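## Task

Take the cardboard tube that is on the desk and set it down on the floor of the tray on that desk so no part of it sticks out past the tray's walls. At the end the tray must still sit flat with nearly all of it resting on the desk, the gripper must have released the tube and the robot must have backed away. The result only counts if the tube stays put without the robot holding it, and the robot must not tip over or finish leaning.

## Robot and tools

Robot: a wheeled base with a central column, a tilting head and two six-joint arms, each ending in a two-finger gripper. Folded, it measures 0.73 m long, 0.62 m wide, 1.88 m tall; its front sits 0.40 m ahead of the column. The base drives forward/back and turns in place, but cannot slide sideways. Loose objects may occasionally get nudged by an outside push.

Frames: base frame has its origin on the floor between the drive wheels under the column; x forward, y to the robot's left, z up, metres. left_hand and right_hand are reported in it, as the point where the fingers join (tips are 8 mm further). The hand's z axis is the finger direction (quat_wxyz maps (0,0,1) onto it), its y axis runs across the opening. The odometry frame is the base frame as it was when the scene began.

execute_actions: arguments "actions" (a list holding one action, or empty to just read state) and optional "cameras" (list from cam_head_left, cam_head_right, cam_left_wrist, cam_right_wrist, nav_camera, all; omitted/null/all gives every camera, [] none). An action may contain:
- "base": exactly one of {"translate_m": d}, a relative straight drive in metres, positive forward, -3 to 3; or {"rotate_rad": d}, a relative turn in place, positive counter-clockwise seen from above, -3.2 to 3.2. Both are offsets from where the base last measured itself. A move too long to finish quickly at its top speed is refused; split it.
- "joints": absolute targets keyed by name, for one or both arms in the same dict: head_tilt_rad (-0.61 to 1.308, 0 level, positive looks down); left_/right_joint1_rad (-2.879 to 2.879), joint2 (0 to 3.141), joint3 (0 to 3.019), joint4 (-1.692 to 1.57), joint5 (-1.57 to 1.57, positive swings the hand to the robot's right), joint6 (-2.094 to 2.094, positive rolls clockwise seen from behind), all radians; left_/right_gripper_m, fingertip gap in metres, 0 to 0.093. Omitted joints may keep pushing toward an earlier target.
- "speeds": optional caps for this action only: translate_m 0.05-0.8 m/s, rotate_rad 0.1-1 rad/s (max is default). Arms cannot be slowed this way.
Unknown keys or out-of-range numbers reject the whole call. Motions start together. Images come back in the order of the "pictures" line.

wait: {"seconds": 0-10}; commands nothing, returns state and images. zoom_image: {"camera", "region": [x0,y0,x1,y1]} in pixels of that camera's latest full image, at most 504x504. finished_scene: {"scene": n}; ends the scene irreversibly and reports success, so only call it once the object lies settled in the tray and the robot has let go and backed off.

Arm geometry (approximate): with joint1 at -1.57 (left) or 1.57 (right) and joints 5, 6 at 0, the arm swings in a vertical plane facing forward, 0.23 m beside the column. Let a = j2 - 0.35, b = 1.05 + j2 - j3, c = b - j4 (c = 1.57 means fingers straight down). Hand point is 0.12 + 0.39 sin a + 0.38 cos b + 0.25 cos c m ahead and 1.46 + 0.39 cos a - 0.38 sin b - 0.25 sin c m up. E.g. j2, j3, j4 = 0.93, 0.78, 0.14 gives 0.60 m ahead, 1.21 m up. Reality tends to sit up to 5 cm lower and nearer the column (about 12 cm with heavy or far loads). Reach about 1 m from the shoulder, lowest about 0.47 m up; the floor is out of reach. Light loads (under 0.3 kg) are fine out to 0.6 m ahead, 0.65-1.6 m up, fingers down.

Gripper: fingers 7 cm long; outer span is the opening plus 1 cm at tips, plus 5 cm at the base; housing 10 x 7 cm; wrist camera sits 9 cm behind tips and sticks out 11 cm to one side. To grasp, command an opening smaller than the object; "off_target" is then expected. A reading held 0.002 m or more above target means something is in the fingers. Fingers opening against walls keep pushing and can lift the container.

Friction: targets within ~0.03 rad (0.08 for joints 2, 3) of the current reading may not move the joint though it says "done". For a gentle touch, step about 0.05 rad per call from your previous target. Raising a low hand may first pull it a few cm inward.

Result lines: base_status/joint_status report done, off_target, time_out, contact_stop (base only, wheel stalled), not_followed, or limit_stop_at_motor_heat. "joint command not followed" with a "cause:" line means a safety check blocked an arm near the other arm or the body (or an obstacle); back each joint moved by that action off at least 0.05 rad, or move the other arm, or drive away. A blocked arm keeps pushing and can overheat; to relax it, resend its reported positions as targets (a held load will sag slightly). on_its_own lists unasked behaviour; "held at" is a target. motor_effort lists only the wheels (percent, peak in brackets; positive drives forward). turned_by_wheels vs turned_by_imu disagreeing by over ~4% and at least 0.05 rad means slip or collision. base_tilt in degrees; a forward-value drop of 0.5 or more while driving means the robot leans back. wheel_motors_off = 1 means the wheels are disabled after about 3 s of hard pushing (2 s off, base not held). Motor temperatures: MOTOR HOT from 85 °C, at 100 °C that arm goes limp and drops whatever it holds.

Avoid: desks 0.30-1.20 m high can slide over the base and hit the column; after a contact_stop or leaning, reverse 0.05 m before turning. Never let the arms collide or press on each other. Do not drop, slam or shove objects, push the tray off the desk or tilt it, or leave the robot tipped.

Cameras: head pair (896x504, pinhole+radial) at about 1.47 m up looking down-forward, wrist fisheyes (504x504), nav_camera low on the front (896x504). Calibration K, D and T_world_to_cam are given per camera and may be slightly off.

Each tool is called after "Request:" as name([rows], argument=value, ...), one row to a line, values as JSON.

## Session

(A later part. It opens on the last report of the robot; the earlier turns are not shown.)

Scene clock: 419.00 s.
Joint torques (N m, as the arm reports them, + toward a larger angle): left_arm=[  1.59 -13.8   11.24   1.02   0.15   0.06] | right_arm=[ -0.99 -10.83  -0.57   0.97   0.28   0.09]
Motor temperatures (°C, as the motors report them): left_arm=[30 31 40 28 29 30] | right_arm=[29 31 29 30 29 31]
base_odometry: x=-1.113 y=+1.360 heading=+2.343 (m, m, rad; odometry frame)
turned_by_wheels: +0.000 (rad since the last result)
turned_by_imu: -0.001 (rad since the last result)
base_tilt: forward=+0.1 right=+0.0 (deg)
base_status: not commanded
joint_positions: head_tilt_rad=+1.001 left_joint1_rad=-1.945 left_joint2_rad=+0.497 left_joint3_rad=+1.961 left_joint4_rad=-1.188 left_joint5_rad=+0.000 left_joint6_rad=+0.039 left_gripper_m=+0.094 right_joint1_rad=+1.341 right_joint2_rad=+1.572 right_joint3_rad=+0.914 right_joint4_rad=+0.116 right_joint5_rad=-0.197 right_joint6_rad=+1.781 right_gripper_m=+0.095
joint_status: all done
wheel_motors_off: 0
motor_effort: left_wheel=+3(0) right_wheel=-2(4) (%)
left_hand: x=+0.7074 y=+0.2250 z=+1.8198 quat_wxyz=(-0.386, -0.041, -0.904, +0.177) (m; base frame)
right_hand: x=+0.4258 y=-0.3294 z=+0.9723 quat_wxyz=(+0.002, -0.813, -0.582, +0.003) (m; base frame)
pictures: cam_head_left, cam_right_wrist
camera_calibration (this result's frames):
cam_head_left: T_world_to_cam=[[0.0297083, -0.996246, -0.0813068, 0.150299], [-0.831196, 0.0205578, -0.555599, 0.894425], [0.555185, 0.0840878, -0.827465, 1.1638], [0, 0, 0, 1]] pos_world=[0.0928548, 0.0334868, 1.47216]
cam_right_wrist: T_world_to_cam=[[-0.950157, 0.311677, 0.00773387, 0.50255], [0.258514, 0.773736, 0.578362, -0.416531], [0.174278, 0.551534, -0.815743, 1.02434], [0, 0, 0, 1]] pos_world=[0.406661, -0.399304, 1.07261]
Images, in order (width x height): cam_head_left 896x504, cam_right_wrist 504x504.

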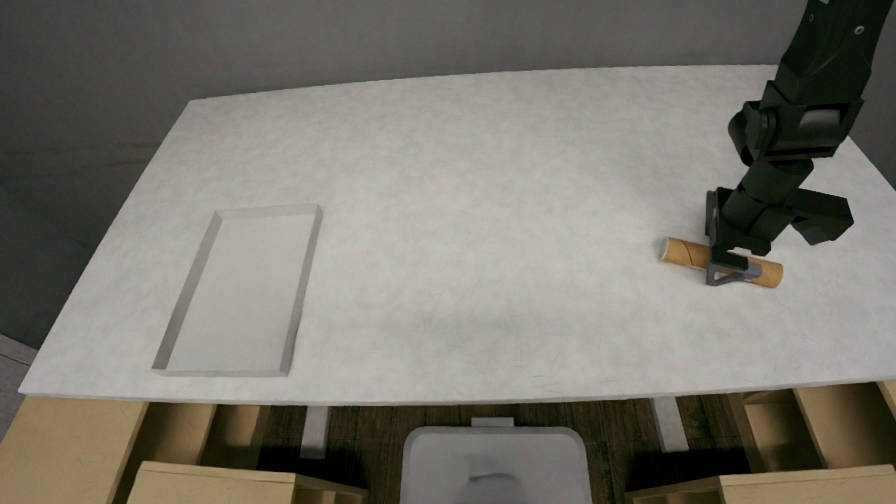

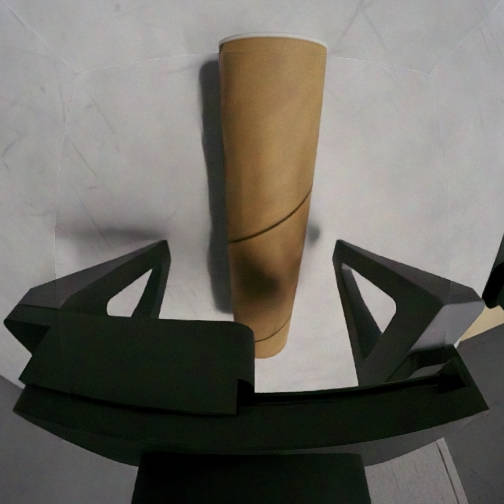

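Request:
execute_actions([
  {"joints": {"right_gripper_m": 0.02}},
], cameras=["cam_head_left", "cam_right_wrist"])

Scene clock: 424.00 s.
Joint torques (N m, as the arm reports them, + toward a larger angle): left_arm=[  1.48 -13.96  11.32   1.04   0.17   0.07] | right_arm=[ -1.13 -10.65  -0.85   0.96   0.26   0.11]
Motor temperatures (°C, as the motors report them): left_arm=[30 31 40 28 29 30] | right_arm=[29 31 29 30 29 31]
base_odometry: x=-1.113 y=+1.360 heading=+2.343 (m, m, rad; odometry frame)
turned_by_wheels: +0.000 (rad since the last result)
turned_by_imu: -0.001 (rad since the last result)
base_tilt: forward=+0.0 right=+0.0 (deg)
base_status: not commanded
joint_positions: head_tilt_rad=+1.001 left_joint1_rad=-1.945 left_joint2_rad=+0.497 left_joint3_rad=+1.961 left_joint4_rad=-1.188 left_joint5_rad=+0.000 left_joint6_rad=+0.039 left_gripper_m=+0.094 right_joint1_rad=+1.341 right_joint2_rad=+1.572 right_joint3_rad=+0.914 right_joint4_rad=+0.116 right_joint5_rad=-0.197 right_joint6_rad=+1.781 right_gripper_m=+0.036
joint_status: right_gripper_m off_target (ended at +0.036, target +0.020)
wheel_motors_off: 0
motor_effort: left_wheel=+1(0) right_wheel=-2(2) (%)
left_hand: x=+0.7074 y=+0.2250 z=+1.8198 quat_wxyz=(-0.386, -0.041, -0.904, +0.177) (m; base frame)
right_hand: x=+0.4258 y=-0.3294 z=+0.9723 quat_wxyz=(+0.002, -0.813, -0.582, +0.003) (m; base frame)
pictures: cam_head_left, cam_right_wrist
camera_calibration (this result's frames):
cam_head_left: T_world_to_cam=[[0.0297083, -0.996246, -0.0813068, 0.150299], [-0.831196, 0.0205578, -0.555599, 0.894425], [0.555185, 0.0840878, -0.827465, 1.1638], [0, 0, 0, 1]] pos_world=[0.0928548, 0.0334868, 1.47216]
cam_right_wrist: T_world_to_cam=[[-0.950038, 0.312039, 0.00773264, 0.50262], [0.258809, 0.773639, 0.57836, -0.416686], [0.174489, 0.551465, -0.815745, 1.02422], [0, 0, 0, 1]] pos_world=[0.406634, -0.399296, 1.07261]
Images, in order (width x height): cam_head_left 896x504, cam_right_wrist 504x504.

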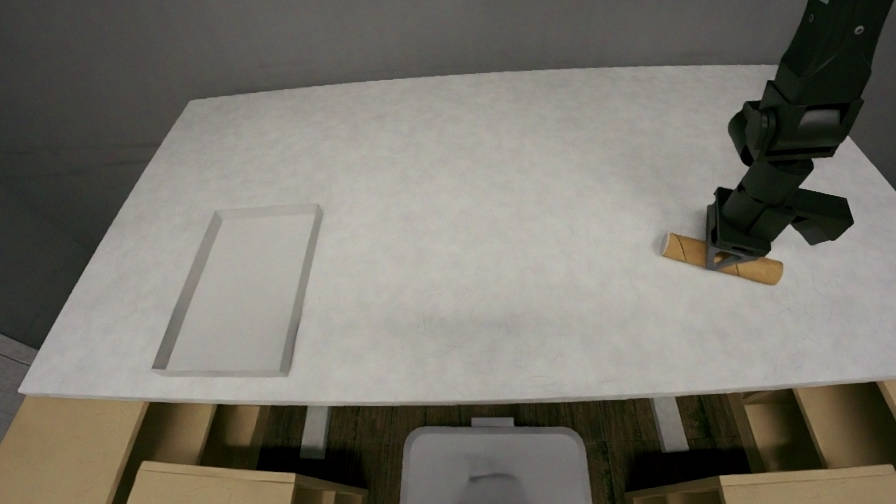

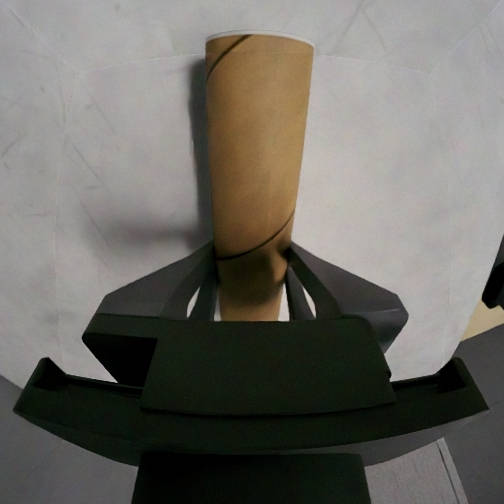

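Request:
zoom_image(camera="cam_head_left", region=[640, 170, 820, 310])

Request:
zoom_image(camera="cam_head_left", region=[130, 180, 350, 410])

Region (640, 170, 820, 310) of cam_head_left's 896x504 image, scaled by 2.800, with more detail than that image has.

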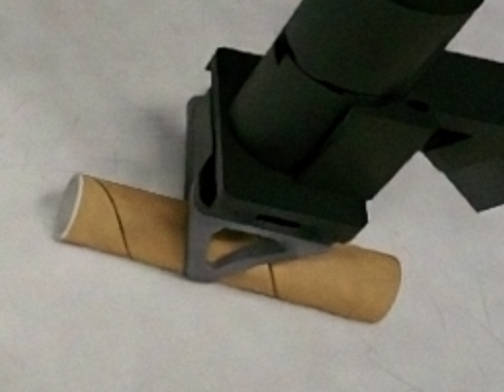

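Region (130, 180, 350, 410) of cam_head_left's 896x504 image, scaled by 2.191, with more detail than that image has; it fills the left 482 columns of this view, and the rest is white.

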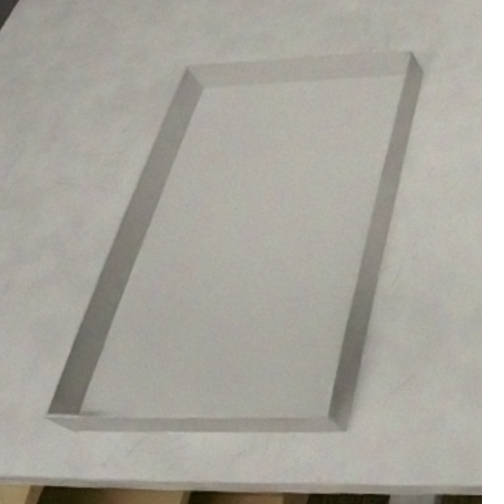

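Request:
execute_actions([
  {"joints": {"right_joint2_rad": 1.31, "right_joint3_rad": 0.79, "right_joint4_rad": -0.01, "head_tilt_rad": 1.3}},
], cameras=["cam_head_left", "cam_right_wrist"])

Scene clock: 474.50 s.
Joint torques (N m, as the arm reports them, + toward a larger angle): left_arm=[  1.55 -14.11  11.21   1.08   0.14   0.06] | right_arm=[-0.09 -9.32  0.34  0.29  0.28  0.09]
Motor temperatures (°C, as the motors report them): left_arm=[30 31 42 28 29 30] | right_arm=[29 32 29 30 29 31]
base_odometry: x=-1.113 y=+1.360 heading=+2.343 (m, m, rad; odometry frame)
turned_by_wheels: +0.000 (rad since the last result)
turned_by_imu: -0.001 (rad since the last result)
base_tilt: forward=+0.0 right=+0.0 (deg)
base_status: not commanded
joint_positions: head_tilt_rad=+1.296 left_joint1_rad=-1.945 left_joint2_rad=+0.497 left_joint3_rad=+1.961 left_joint4_rad=-1.188 left_joint5_rad=+0.000 left_joint6_rad=+0.039 left_gripper_m=+0.094 right_joint1_rad=+1.341 right_joint2_rad=+1.300 right_joint3_rad=+0.792 right_joint4_rad=-0.005 right_joint5_rad=-0.197 right_joint6_rad=+1.781 right_gripper_m=+0.036
joint_status: all done
wheel_motors_off: 0
motor_effort: left_wheel=+4(2) right_wheel=-2(1) (%)
left_hand: x=+0.7074 y=+0.2250 z=+1.8198 quat_wxyz=(-0.386, -0.041, -0.904, +0.177) (m; base frame)
right_hand: x=+0.4431 y=-0.3137 z=+1.0598 quat_wxyz=(-0.008, -0.811, -0.584, -0.008) (m; base frame)
pictures: cam_head_left, cam_right_wrist
camera_calibration (this result's frames):
cam_head_left: T_world_to_cam=[[0.00471622, -0.996246, -0.0864357, 0.159447], [-0.957058, 0.0205578, -0.289166, 0.490411], [0.289858, 0.0840878, -0.953369, 1.37095], [0, 0, 0, 1]] pos_world=[0.0712182, 0.0334868, 1.46262]
cam_right_wrist: T_world_to_cam=[[-0.951545, 0.306802, -0.0208656, 0.542823], [0.237731, 0.776966, 0.58293, -0.478357], [0.195056, 0.549724, -0.812254, 1.07055], [0, 0, 0, 1]] pos_world=[0.421423, -0.383381, 1.15974]
Images, in order (width x height): cam_head_left 896x504, cam_right_wrist 504x504.

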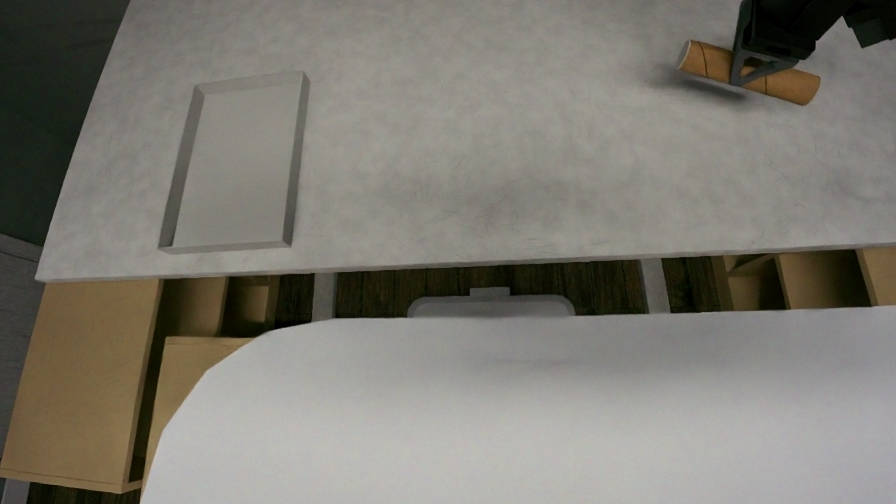

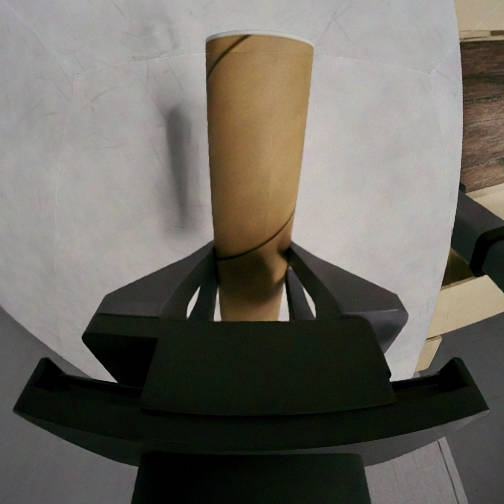

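Request:
execute_actions([
  {"base": {"rotate_rad": 0.4}, "speeds": {"rotate_rad": 0.5}, "joints": {"right_joint1_rad": 2.43, "right_joint2_rad": 1.40, "right_joint3_rad": 1.69, "right_joint4_rad": -1.01, "right_joint5_rad": 0.715, "right_joint6_rad": 0.87, "head_tilt_rad": 0.95}},
], cameras=["cam_head_left", "cam_right_wrist", "nav_camera"])

Scene clock: 527.13 s.
Joint torques (N m, as the arm reports them, + toward a larger angle): left_arm=[  1.68 -13.61  11.18   0.94   0.16   0.05] | right_arm=[ 10.25 -13.     7.69  -0.14   0.22  -0.09]
Motor temperatures (°C, as the motors report them): left_arm=[30 32 43 28 29 30] | right_arm=[29 32 29 30 29 31]
base_odometry: x=-1.113 y=+1.360 heading=+2.742 (m, m, rad; odometry frame)
turned_by_wheels: +0.399 (rad since the last result)
turned_by_imu: +0.393 (rad since the last result)
base_tilt: forward=+0.1 right=+0.0 (deg)
base_status: done
joint_positions: head_tilt_rad=+0.965 left_joint1_rad=-1.945 left_joint2_rad=+0.498 left_joint3_rad=+1.961 left_joint4_rad=-1.188 left_joint5_rad=+0.000 left_joint6_rad=+0.039 left_gripper_m=+0.094 right_joint1_rad=+2.443 right_joint2_rad=+1.402 right_joint3_rad=+1.671 right_joint4_rad=-0.995 right_joint5_rad=+0.711 right_joint6_rad=+0.878 right_gripper_m=+0.036
joint_status: all done
wheel_motors_off: 0
motor_effort: left_wheel=-6(57) right_wheel=+2(50) (%)
left_hand: x=+0.7075 y=+0.2249 z=+1.8196 quat_wxyz=(-0.386, -0.041, -0.905, +0.177) (m; base frame)
right_hand: x=+0.6355 y=+0.1206 z=+1.2717 quat_wxyz=(+0.003, -0.171, -0.985, -0.007) (m; base frame)
pictures: cam_head_left, cam_right_wrist, nav_camera
camera_calibration (this result's frames):
cam_head_left: T_world_to_cam=[[0.0326244, -0.996246, -0.0801812, 0.14842], [-0.810595, 0.0205578, -0.585246, 0.939051], [0.584697, 0.0840878, -0.806882, 1.13062], [0, 0, 0, 1]] pos_world=[0.095276, 0.0334868, 1.47375]
cam_right_wrist: T_world_to_cam=[[-0.32766, -0.944734, -0.0108214, 0.338725], [-0.766795, 0.259219, 0.587223, -0.289685], [-0.551964, 0.200707, -0.809353, 1.47959], [0, 0, 0, 1]] pos_world=[0.70554, 0.0981321, 1.37129]
Images, in order (width x height): cam_head_left 896x504, cam_right_wrist 504x504, nav_camera 896x504.

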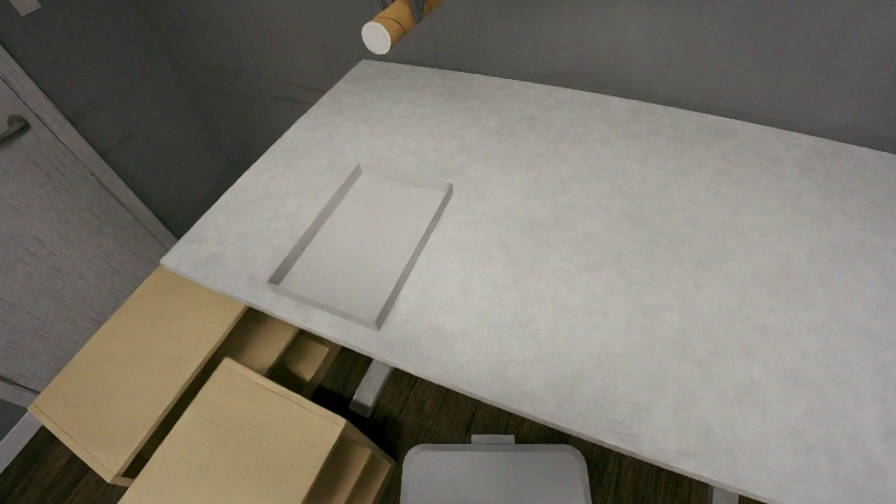

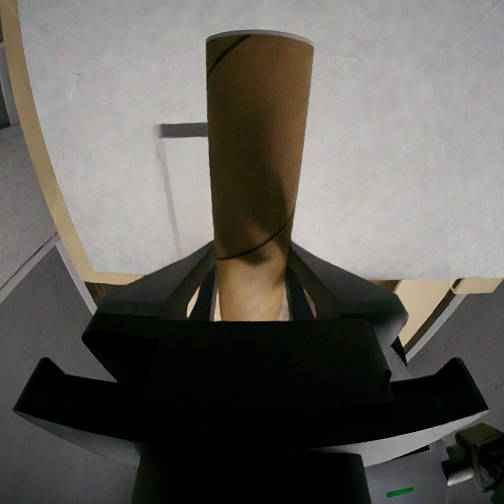

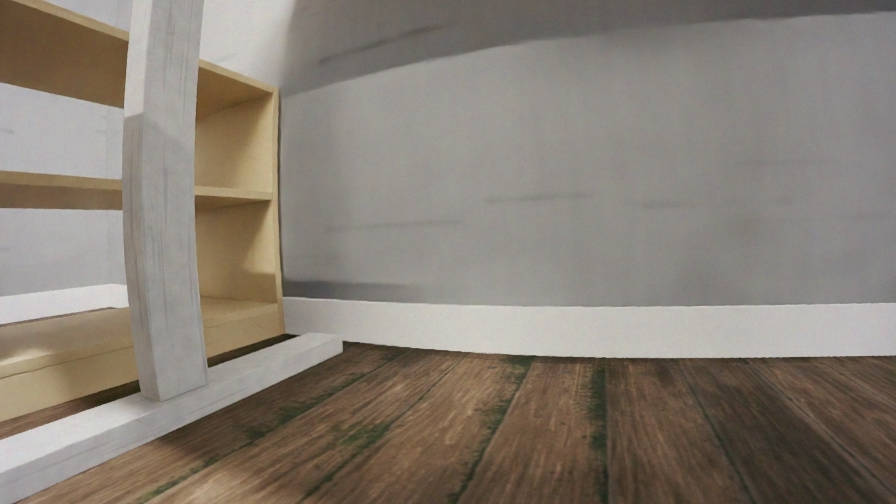

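Request:
zoom_image(camera="cam_head_left", region=[250, 140, 480, 360])

Region (250, 140, 480, 360) of cam_head_left's 896x504 image, scaled by 2.191, with more detail than that image has; it fills the top 482 rows of this view, and the rest is white.

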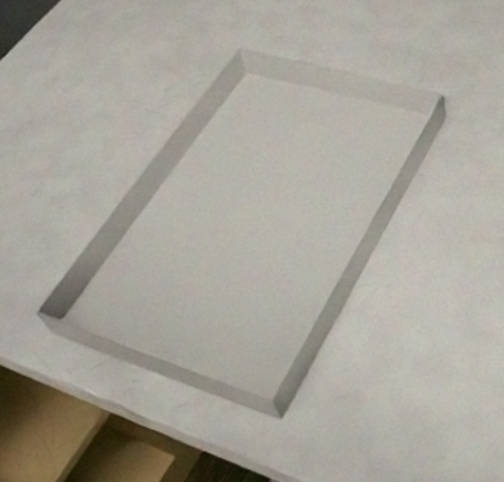

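Request:
execute_actions([
  {"joints": {"right_joint1_rad": 2.333, "right_joint2_rad": 1.74, "right_joint3_rad": 1.495, "right_joint4_rad": -0.41, "right_joint5_rad": 0.64, "right_joint6_rad": 0.81}},
], cameras=["cam_head_left", "cam_head_right", "cam_right_wrist"])

Scene clock: 584.93 s.
Joint torques (N m, as the arm reports them, + toward a larger angle): left_arm=[  1.55 -13.76  11.23   1.03   0.18   0.06] | right_arm=[ 15.03 -11.73   3.33   0.97   0.08  -0.09]
Motor temperatures (°C, as the motors report them): left_arm=[30 32 45 28 29 30] | right_arm=[29 33 33 30 29 31]
base_odometry: x=-1.113 y=+1.360 heading=+2.742 (m, m, rad; odometry frame)
turned_by_wheels: +0.000 (rad since the last result)
turned_by_imu: -0.002 (rad since the last result)
base_tilt: forward=+0.0 right=+0.0 (deg)
base_status: not commanded
joint_positions: head_tilt_rad=+0.965 left_joint1_rad=-1.945 left_joint2_rad=+0.498 left_joint3_rad=+1.961 left_joint4_rad=-1.188 left_joint5_rad=+0.000 left_joint6_rad=+0.039 left_gripper_m=+0.094 right_joint1_rad=+2.322 right_joint2_rad=+1.731 right_joint3_rad=+1.494 right_joint4_rad=-0.421 right_joint5_rad=+0.640 right_joint6_rad=+0.819 right_gripper_m=+0.036
joint_status: all done
wheel_motors_off: 0
motor_effort: left_wheel=-8(11) right_wheel=+5(8) (%)
left_hand: x=+0.7075 y=+0.2249 z=+1.8196 quat_wxyz=(-0.386, -0.041, -0.905, +0.177) (m; base frame)
right_hand: x=+0.5242 y=+0.1691 z=+1.0505 quat_wxyz=(-0.006, -0.193, -0.981, +0.001) (m; base frame)
pictures: cam_head_left, cam_head_right, cam_right_wrist
camera_calibration (this result's frames):
cam_head_left: T_world_to_cam=[[0.0326263, -0.996246, -0.0801804, 0.148419], [-0.810581, 0.0205578, -0.585266, 0.939081], [0.584717, 0.0840878, -0.806867, 1.1306], [0, 0, 0, 1]] pos_world=[0.0952776, 0.0334868, 1.47376]
cam_head_right: T_world_to_cam=[[0.035779, -0.996837, -0.0709596, 0.083364], [-0.810373, 0.0126122, -0.585779, 0.940454], [0.584821, 0.0784623, -0.807358, 1.12797], [0, 0, 0, 1]] pos_world=[0.0994718, -0.0172644, 1.46749]
cam_right_wrist: T_world_to_cam=[[-0.369352, -0.92929, 0.000303822, 0.353253], [-0.762291, 0.303164, 0.571842, -0.251306], [-0.531499, 0.210979, -0.820364, 1.22845], [0, 0, 0, 1]] pos_world=[0.591824, 0.145284, 1.15137]
Images, in order (width x height): cam_head_left 896x504, cam_head_right 896x504, cam_right_wrist 504x504.

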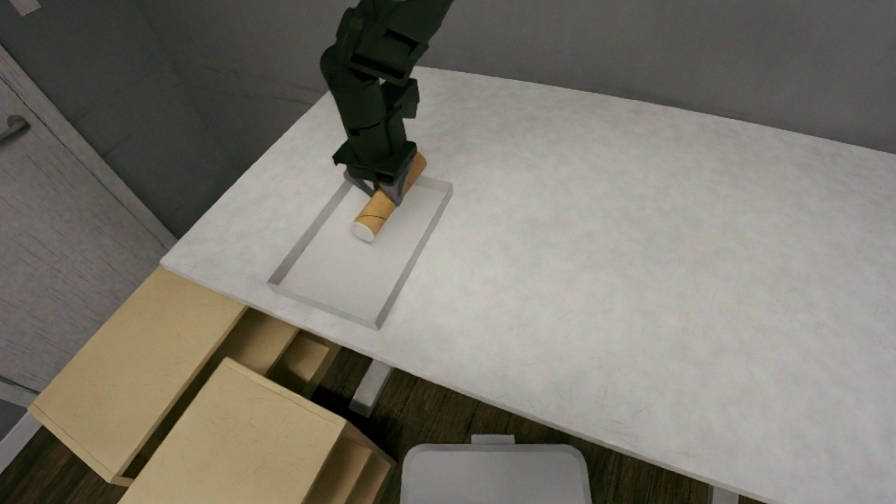

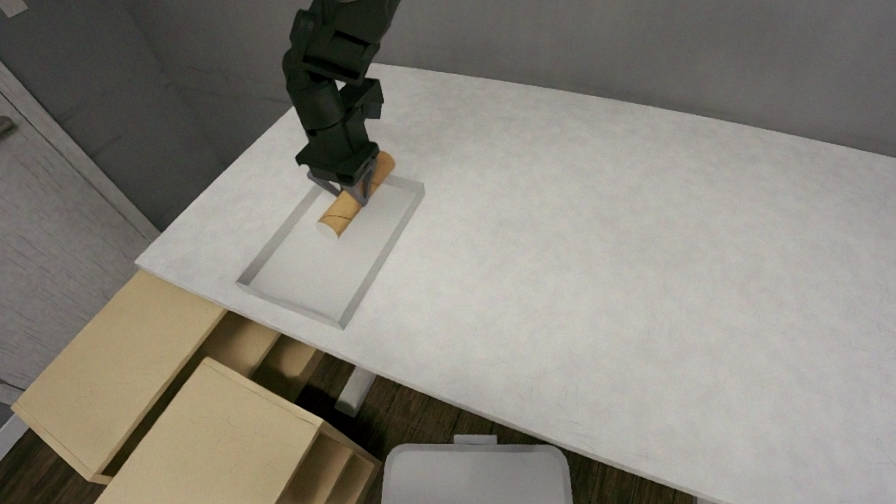

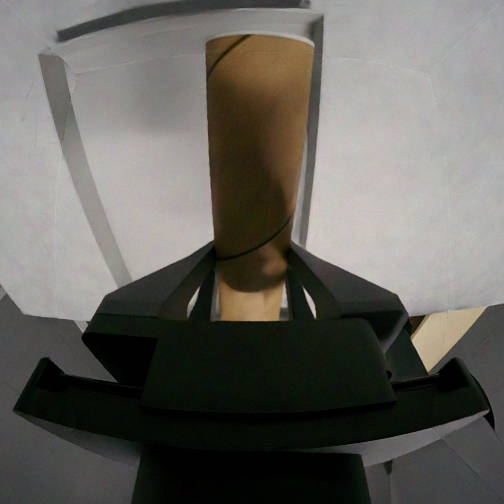

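Request:
zoom_image(camera="cam_right_wrist", region=[0, 0, 360, 300])

Request:
zoom_image(camera="cam_head_left", region=[260, 120, 480, 340])

Region (0, 0, 360, 300) of cam_right_wrist's 504x504 image, scaled by 1.400, with more detail than that image has.

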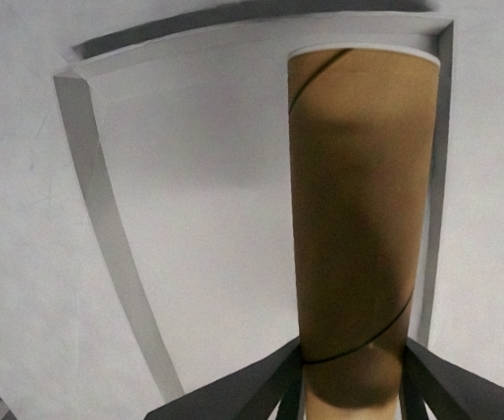

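Region (260, 120, 480, 340) of cam_head_left's 896x504 image, scaled by 2.291, with more detail than that image has.

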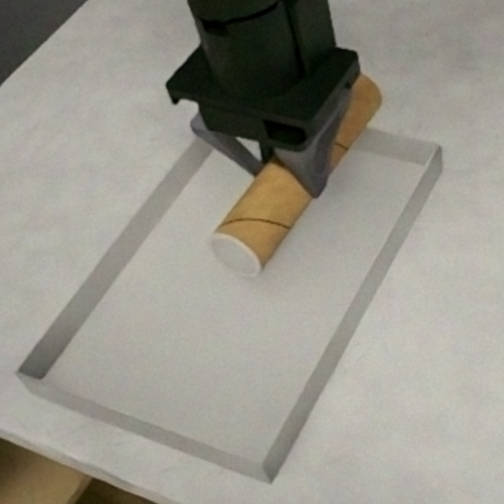

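Request:
execute_actions([
  {"joints": {"right_joint2_rad": 1.91, "right_joint3_rad": 1.65, "right_joint4_rad": -0.385}},
], cameras=["cam_head_left", "cam_head_right", "cam_right_wrist"])

Scene clock: 639.80 s.
Joint torques (N m, as the arm reports them, + toward a larger angle): left_arm=[  1.37 -13.47  11.21   1.03   0.16   0.04] | right_arm=[ 17.43 -13.8    4.2    0.9    0.08  -0.08]
Motor temperatures (°C, as the motors report them): left_arm=[30 32 46 28 29 30] | right_arm=[31 34 31 30 29 31]
base_odometry: x=-1.113 y=+1.360 heading=+2.742 (m, m, rad; odometry frame)
turned_by_wheels: +0.000 (rad since the last result)
turned_by_imu: -0.001 (rad since the last result)
base_tilt: forward=+0.1 right=+0.0 (deg)
base_status: not commanded
joint_positions: head_tilt_rad=+0.965 left_joint1_rad=-1.945 left_joint2_rad=+0.498 left_joint3_rad=+1.961 left_joint4_rad=-1.188 left_joint5_rad=+0.000 left_joint6_rad=+0.039 left_gripper_m=+0.094 right_joint1_rad=+2.322 right_joint2_rad=+1.921 right_joint3_rad=+1.640 right_joint4_rad=-0.396 right_joint5_rad=+0.640 right_joint6_rad=+0.819 right_gripper_m=+0.036
joint_status: all done
wheel_motors_off: 0
motor_effort: left_wheel=-8(9) right_wheel=+6(6) (%)
left_hand: x=+0.7075 y=+0.2249 z=+1.8196 quat_wxyz=(-0.386, -0.041, -0.905, +0.177) (m; base frame)
right_hand: x=+0.5022 y=+0.2097 z=+0.9875 quat_wxyz=(+0.001, -0.188, -0.982, +0.005) (m; base frame)
pictures: cam_head_left, cam_head_right, cam_right_wrist
camera_calibration (this result's frames):
cam_head_left: T_world_to_cam=[[0.032627, -0.996246, -0.0801801, 0.148418], [-0.810576, 0.0205578, -0.585273, 0.939091], [0.584724, 0.0840878, -0.806862, 1.13059], [0, 0, 0, 1]] pos_world=[0.0952782, 0.0334868, 1.47376]
cam_head_right: T_world_to_cam=[[0.0357796, -0.996837, -0.0709593, 0.0833635], [-0.810368, 0.0126122, -0.585786, 0.940464], [0.584828, 0.0784623, -0.807353, 1.12797], [0, 0, 0, 1]] pos_world=[0.0994725, -0.0172644, 1.46749]
cam_right_wrist: T_world_to_cam=[[-0.358561, -0.933433, 0.0116621, 0.367119], [-0.75755, 0.298254, 0.580657, -0.254449], [-0.545483, 0.199367, -0.814065, 1.15971], [0, 0, 0, 1]] pos_world=[0.57148, 0.187364, 1.08755]
Images, in order (width x height): cam_head_left 896x504, cam_head_right 896x504, cam_right_wrist 504x504.

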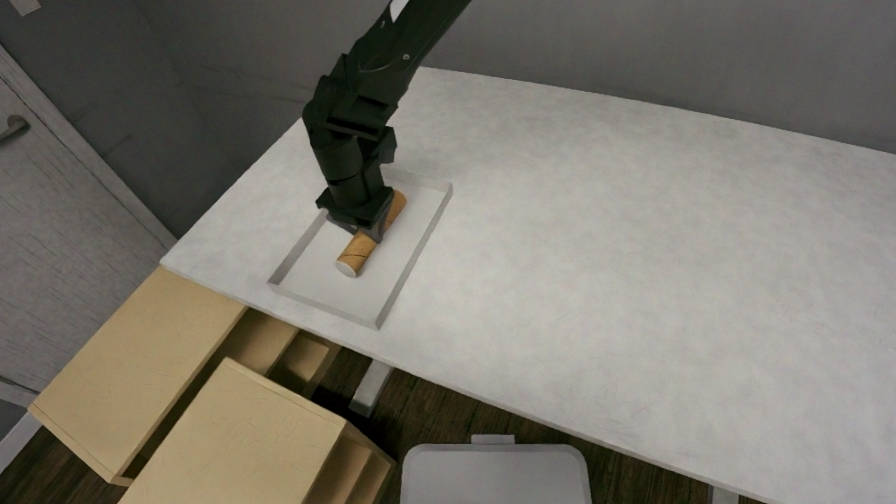

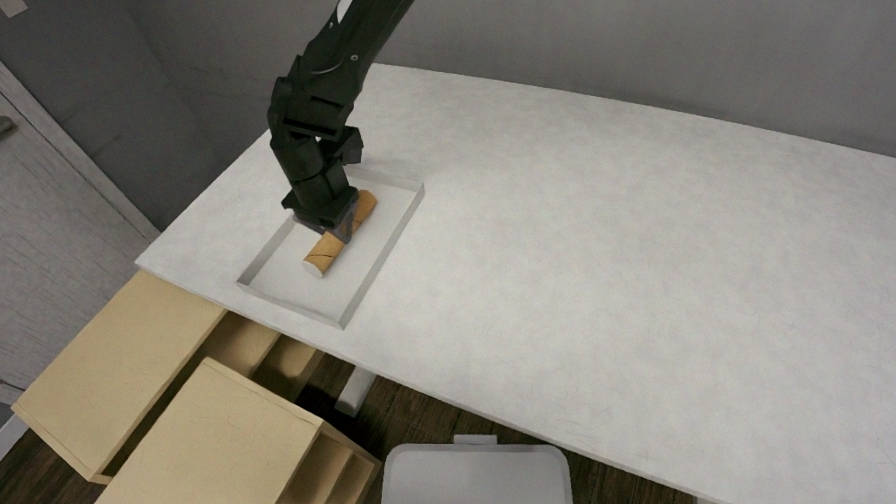

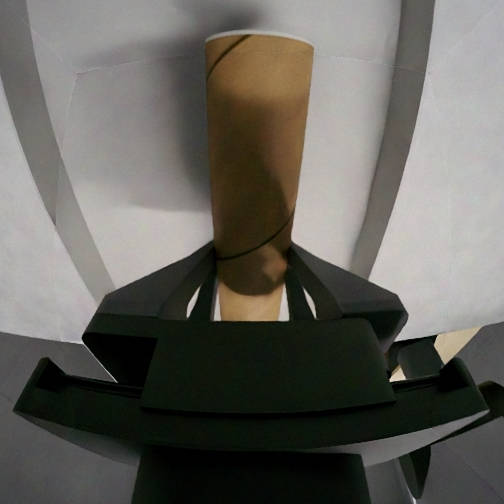

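Request:
zoom_image(camera="cam_right_wrist", region=[0, 0, 504, 300])

Request:
zoom_image(camera="cam_head_left", region=[260, 150, 470, 340])

Region (0, 0, 504, 300) of cam_right_wrist's 504x504 image, scaled by 1.000; it fills the top 300 rows of this view, and the rest is white.

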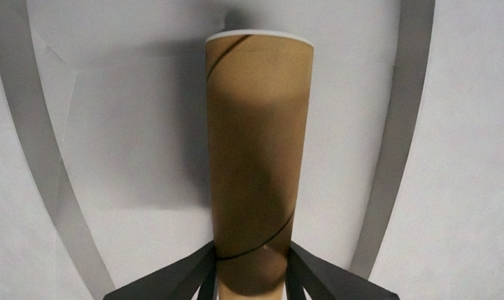

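Region (260, 150, 470, 340) of cam_head_left's 896x504 image, scaled by 2.400, with more detail than that image has; it fills the top 456 rows of this view, and the rest is white.

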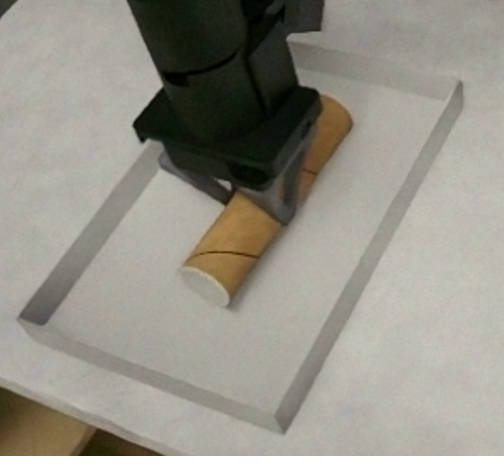

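Request:
execute_actions([
  {"joints": {"right_joint2_rad": 1.955, "right_joint3_rad": 1.70}},
], cameras=["cam_head_left", "cam_right_wrist"])

Scene clock: 666.37 s.
Joint torques (N m, as the arm reports them, + toward a larger angle): left_arm=[  1.06 -13.73  11.32   1.07   0.15   0.04] | right_arm=[ 16.95 -12.41   4.06   0.98   0.08  -0.09]
Motor temperatures (°C, as the motors report them): left_arm=[30 32 47 28 29 30] | right_arm=[31 34 31 30 29 31]
base_odometry: x=-1.113 y=+1.360 heading=+2.742 (m, m, rad; odometry frame)
turned_by_wheels: +0.000 (rad since the last result)
turned_by_imu: -0.001 (rad since the last result)
base_tilt: forward=+0.0 right=+0.0 (deg)
base_status: not commanded
joint_positions: head_tilt_rad=+0.965 left_joint1_rad=-1.945 left_joint2_rad=+0.498 left_joint3_rad=+1.961 left_joint4_rad=-1.188 left_joint5_rad=+0.000 left_joint6_rad=+0.039 left_gripper_m=+0.094 right_joint1_rad=+2.322 right_joint2_rad=+1.945 right_joint3_rad=+1.690 right_joint4_rad=-0.396 right_joint5_rad=+0.640 right_joint6_rad=+0.819 right_gripper_m=+0.036
joint_status: all done
wheel_motors_off: 0
motor_effort: left_wheel=-10(8) right_wheel=+5(5) (%)
left_hand: x=+0.7075 y=+0.2249 z=+1.8196 quat_wxyz=(-0.386, -0.041, -0.905, +0.177) (m; base frame)
right_hand: x=+0.5154 y=+0.2193 z=+0.9832 quat_wxyz=(-0.008, -0.195, -0.981, -0.001) (m; base frame)
pictures: cam_head_left, cam_right_wrist
camera_calibration (this result's frames):
cam_head_left: T_world_to_cam=[[0.0326273, -0.996246, -0.08018, 0.148418], [-0.810574, 0.0205578, -0.585276, 0.939096], [0.584727, 0.0840878, -0.80686, 1.13059], [0, 0, 0, 1]] pos_world=[0.0952784, 0.0334868, 1.47376]
cam_right_wrist: T_world_to_cam=[[-0.37311, -0.92778, -0.00373477, 0.402243], [-0.763921, 0.304924, 0.568723, -0.231288], [-0.526511, 0.215049, -0.822521, 1.15666], [0, 0, 0, 1]] pos_world=[0.58239, 0.194979, 1.08442]
Images, in order (width x height): cam_head_left 896x504, cam_right_wrist 504x504.

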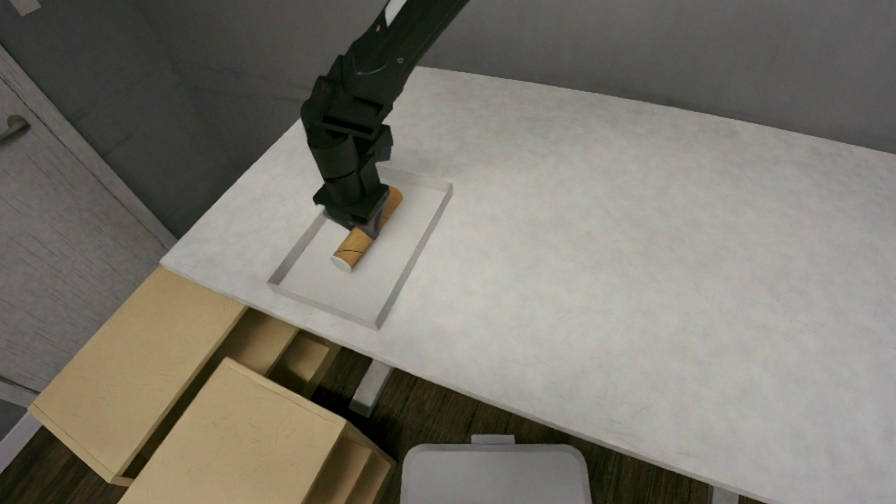

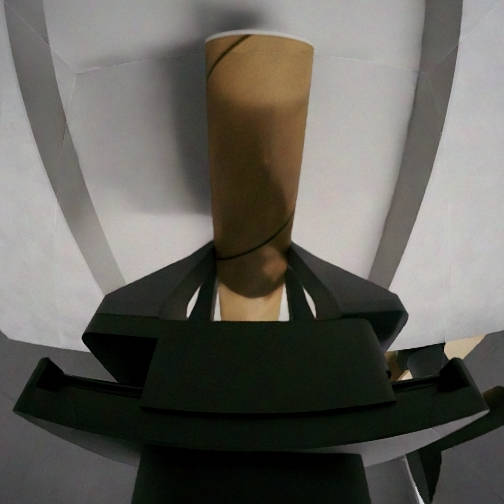

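Request:
execute_actions([
  {"joints": {"right_joint2_rad": 1.98}},
], cameras=["cam_head_left", "cam_right_wrist"])

Scene clock: 673.23 s.
Joint torques (N m, as the arm reports them, + toward a larger angle): left_arm=[  1.69 -13.81  11.22   1.01   0.16   0.06] | right_arm=[ 17.49 -12.73   3.83   0.96   0.06  -0.09]
Motor temperatures (°C, as the motors report them): left_arm=[30 32 47 28 29 30] | right_arm=[31 34 31 30 29 31]
base_odometry: x=-1.113 y=+1.360 heading=+2.742 (m, m, rad; odometry frame)
turned_by_wheels: +0.000 (rad since the last result)
turned_by_imu: -0.001 (rad since the last result)
base_tilt: forward=+0.0 right=+0.0 (deg)
base_status: not commanded
joint_positions: head_tilt_rad=+0.964 left_joint1_rad=-1.945 left_joint2_rad=+0.498 left_joint3_rad=+1.961 left_joint4_rad=-1.188 left_joint5_rad=+0.000 left_joint6_rad=+0.039 left_gripper_m=+0.094 right_joint1_rad=+2.322 right_joint2_rad=+1.976 right_joint3_rad=+1.691 right_joint4_rad=-0.396 right_joint5_rad=+0.640 right_joint6_rad=+0.819 right_gripper_m=+0.036
joint_status: all done
wheel_motors_off: 0
motor_effort: left_wheel=-9(9) right_wheel=+5(5) (%)
left_hand: x=+0.7075 y=+0.2249 z=+1.8196 quat_wxyz=(-0.386, -0.041, -0.905, +0.177) (m; base frame)
right_hand: x=+0.4972 y=+0.2216 z=+0.9704 quat_wxyz=(+0.002, -0.187, -0.982, +0.006) (m; base frame)
pictures: cam_head_left, cam_right_wrist
camera_calibration (this result's frames):
cam_head_left: T_world_to_cam=[[0.0326276, -0.996246, -0.0801799, 0.148418], [-0.810571, 0.0205578, -0.585279, 0.9391], [0.58473, 0.0840878, -0.806858, 1.13058], [0, 0, 0, 1]] pos_world=[0.0952787, 0.0334868, 1.47376]
cam_right_wrist: T_world_to_cam=[[-0.356457, -0.934216, 0.0133447, 0.374061], [-0.756751, 0.297062, 0.582307, -0.253617], [-0.547965, 0.197469, -0.812859, 1.1412], [0, 0, 0, 1]] pos_world=[0.566748, 0.199443, 1.07032]
Images, in order (width x height): cam_head_left 896x504, cam_right_wrist 504x504.

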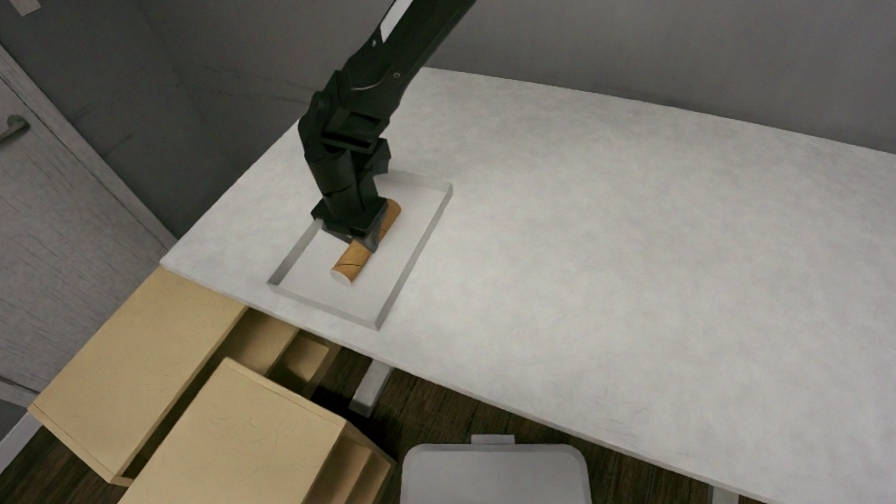

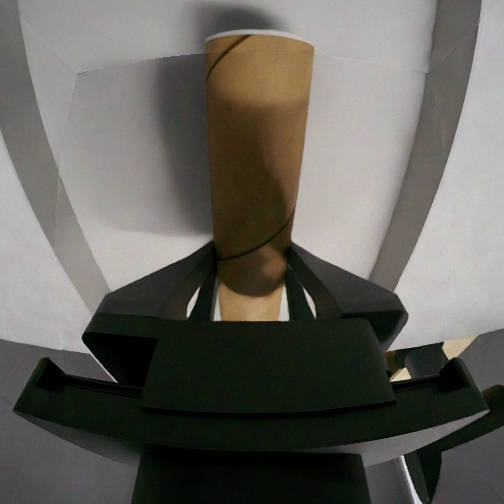

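Request:
execute_actions([
  {"joints": {"right_joint2_rad": 2.0}},
], cameras=["cam_head_left", "cam_right_wrist"])

Scene clock: 684.87 s.
Joint torques (N m, as the arm reports them, + toward a larger angle): left_arm=[  1.53 -13.77  11.25   1.01   0.15   0.07] | right_arm=[ 17.16 -11.17   3.78   0.92   0.07  -0.09]
Motor temperatures (°C, as the motors report them): left_arm=[30 32 47 28 29 30] | right_arm=[32 34 31 30 29 31]
base_odometry: x=-1.113 y=+1.360 heading=+2.742 (m, m, rad; odometry frame)
turned_by_wheels: +0.000 (rad since the last result)
turned_by_imu: -0.001 (rad since the last result)
base_tilt: forward=+0.1 right=+0.0 (deg)
base_status: not commanded
joint_positions: head_tilt_rad=+0.964 left_joint1_rad=-1.945 left_joint2_rad=+0.498 left_joint3_rad=+1.961 left_joint4_rad=-1.188 left_joint5_rad=+0.000 left_joint6_rad=+0.039 left_gripper_m=+0.094 right_joint1_rad=+2.323 right_joint2_rad=+1.978 right_joint3_rad=+1.691 right_joint4_rad=-0.396 right_joint5_rad=+0.640 right_joint6_rad=+0.819 right_gripper_m=+0.036
joint_status: all done
wheel_motors_off: 0
motor_effort: left_wheel=-9(9) right_wheel=+5(5) (%)
left_hand: x=+0.7075 y=+0.2249 z=+1.8196 quat_wxyz=(-0.386, -0.041, -0.905, +0.177) (m; base frame)
right_hand: x=+0.4957 y=+0.2224 z=+0.9700 quat_wxyz=(+0.003, -0.186, -0.983, +0.006) (m; base frame)
pictures: cam_head_left, cam_right_wrist
camera_calibration (this result's frames):
cam_head_left: T_world_to_cam=[[0.0326277, -0.996246, -0.0801798, 0.148418], [-0.810571, 0.0205578, -0.58528, 0.939102], [0.584731, 0.0840878, -0.806857, 1.13058], [0, 0, 0, 1]] pos_world=[0.0952788, 0.0334868, 1.47376]
cam_right_wrist: T_world_to_cam=[[-0.35485, -0.934826, 0.0135227, 0.373493], [-0.756443, 0.295578, 0.583462, -0.255674], [-0.549432, 0.196812, -0.812028, 1.14002], [0, 0, 0, 1]] pos_world=[0.565497, 0.200351, 1.06986]
Images, in order (width x height): cam_head_left 896x504, cam_right_wrist 504x504.

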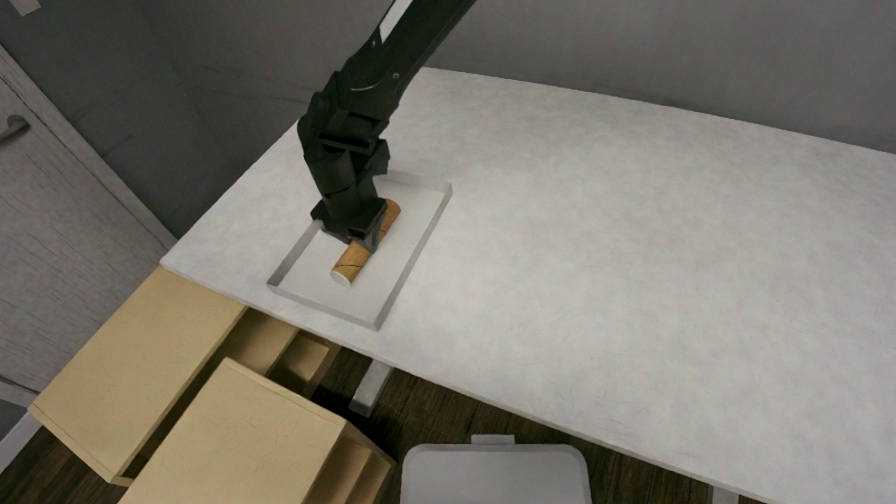

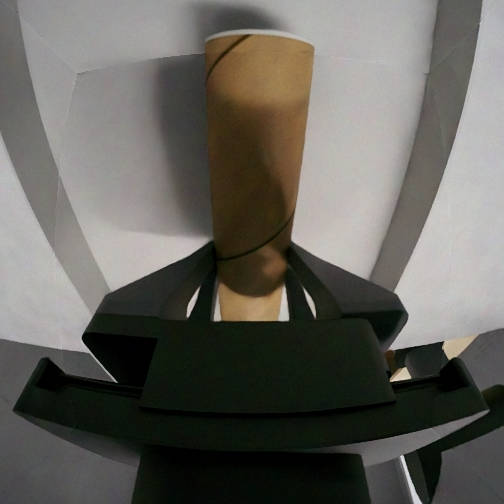

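Request:
execute_actions([
  {"joints": {"right_joint2_rad": 1.975, "right_gripper_m": 0.08}},
], cameras=["cam_head_left", "cam_right_wrist"])

Scene clock: 691.03 s.
Joint torques (N m, as the arm reports them, + toward a larger angle): left_arm=[  1.45 -14.    11.18   1.02   0.17   0.05] | right_arm=[ 17.38 -13.22   3.77   0.92   0.06  -0.11]
Motor temperatures (°C, as the motors report them): left_arm=[30 32 48 28 29 30] | right_arm=[32 34 31 30 29 31]
base_odometry: x=-1.113 y=+1.360 heading=+2.742 (m, m, rad; odometry frame)
turned_by_wheels: +0.000 (rad since the last result)
turned_by_imu: -0.001 (rad since the last result)
base_tilt: forward=+0.0 right=+0.0 (deg)
base_status: not commanded
joint_positions: head_tilt_rad=+0.964 left_joint1_rad=-1.945 left_joint2_rad=+0.498 left_joint3_rad=+1.961 left_joint4_rad=-1.188 left_joint5_rad=+0.000 left_joint6_rad=+0.039 left_gripper_m=+0.094 right_joint1_rad=+2.323 right_joint2_rad=+1.977 right_joint3_rad=+1.691 right_joint4_rad=-0.396 right_joint5_rad=+0.640 right_joint6_rad=+0.819 right_gripper_m=+0.080
joint_status: all done
wheel_motors_off: 0
motor_effort: left_wheel=-6(10) right_wheel=+5(5) (%)
left_hand: x=+0.7075 y=+0.2249 z=+1.8196 quat_wxyz=(-0.386, -0.041, -0.905, +0.177) (m; base frame)
right_hand: x=+0.4960 y=+0.2224 z=+0.9702 quat_wxyz=(+0.002, -0.186, -0.983, +0.006) (m; base frame)
pictures: cam_head_left, cam_right_wrist
camera_calibration (this result's frames):
cam_head_left: T_world_to_cam=[[0.0326279, -0.996246, -0.0801798, 0.148418], [-0.810569, 0.0205578, -0.585282, 0.939104], [0.584733, 0.0840878, -0.806856, 1.13058], [0, 0, 0, 1]] pos_world=[0.0952789, 0.0334868, 1.47376]
cam_right_wrist: T_world_to_cam=[[-0.355065, -0.934747, 0.013302, 0.373858], [-0.756538, 0.295672, 0.58329, -0.255391], [-0.549162, 0.197042, -0.812155, 1.14023], [0, 0, 0, 1]] pos_world=[0.565699, 0.200302, 1.07003]
Images, in order (width x height): cam_head_left 896x504, cam_right_wrist 504x504.

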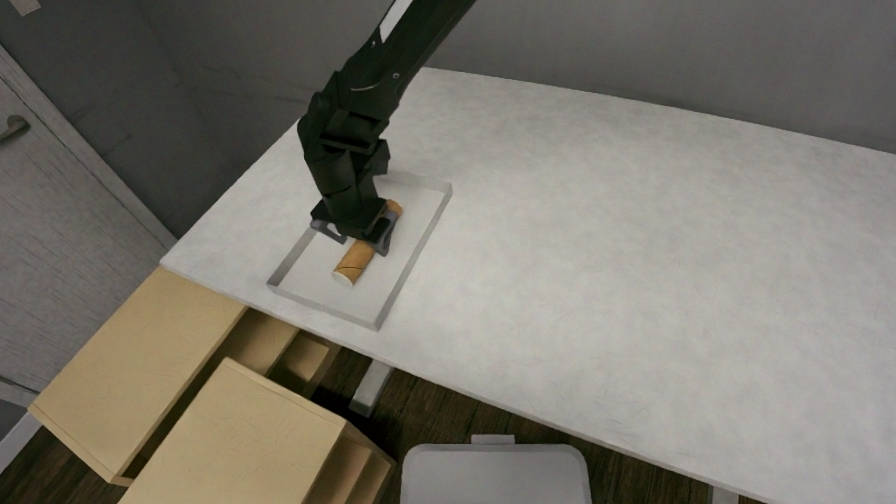

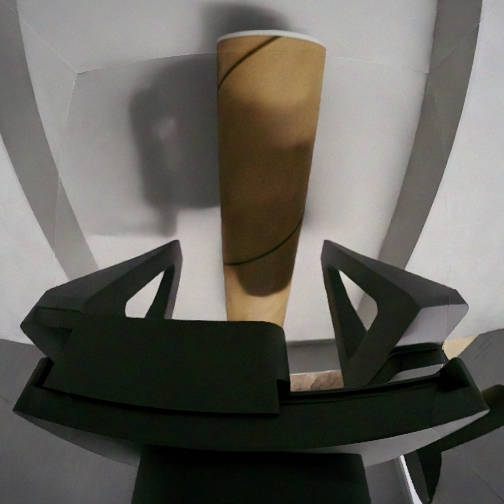

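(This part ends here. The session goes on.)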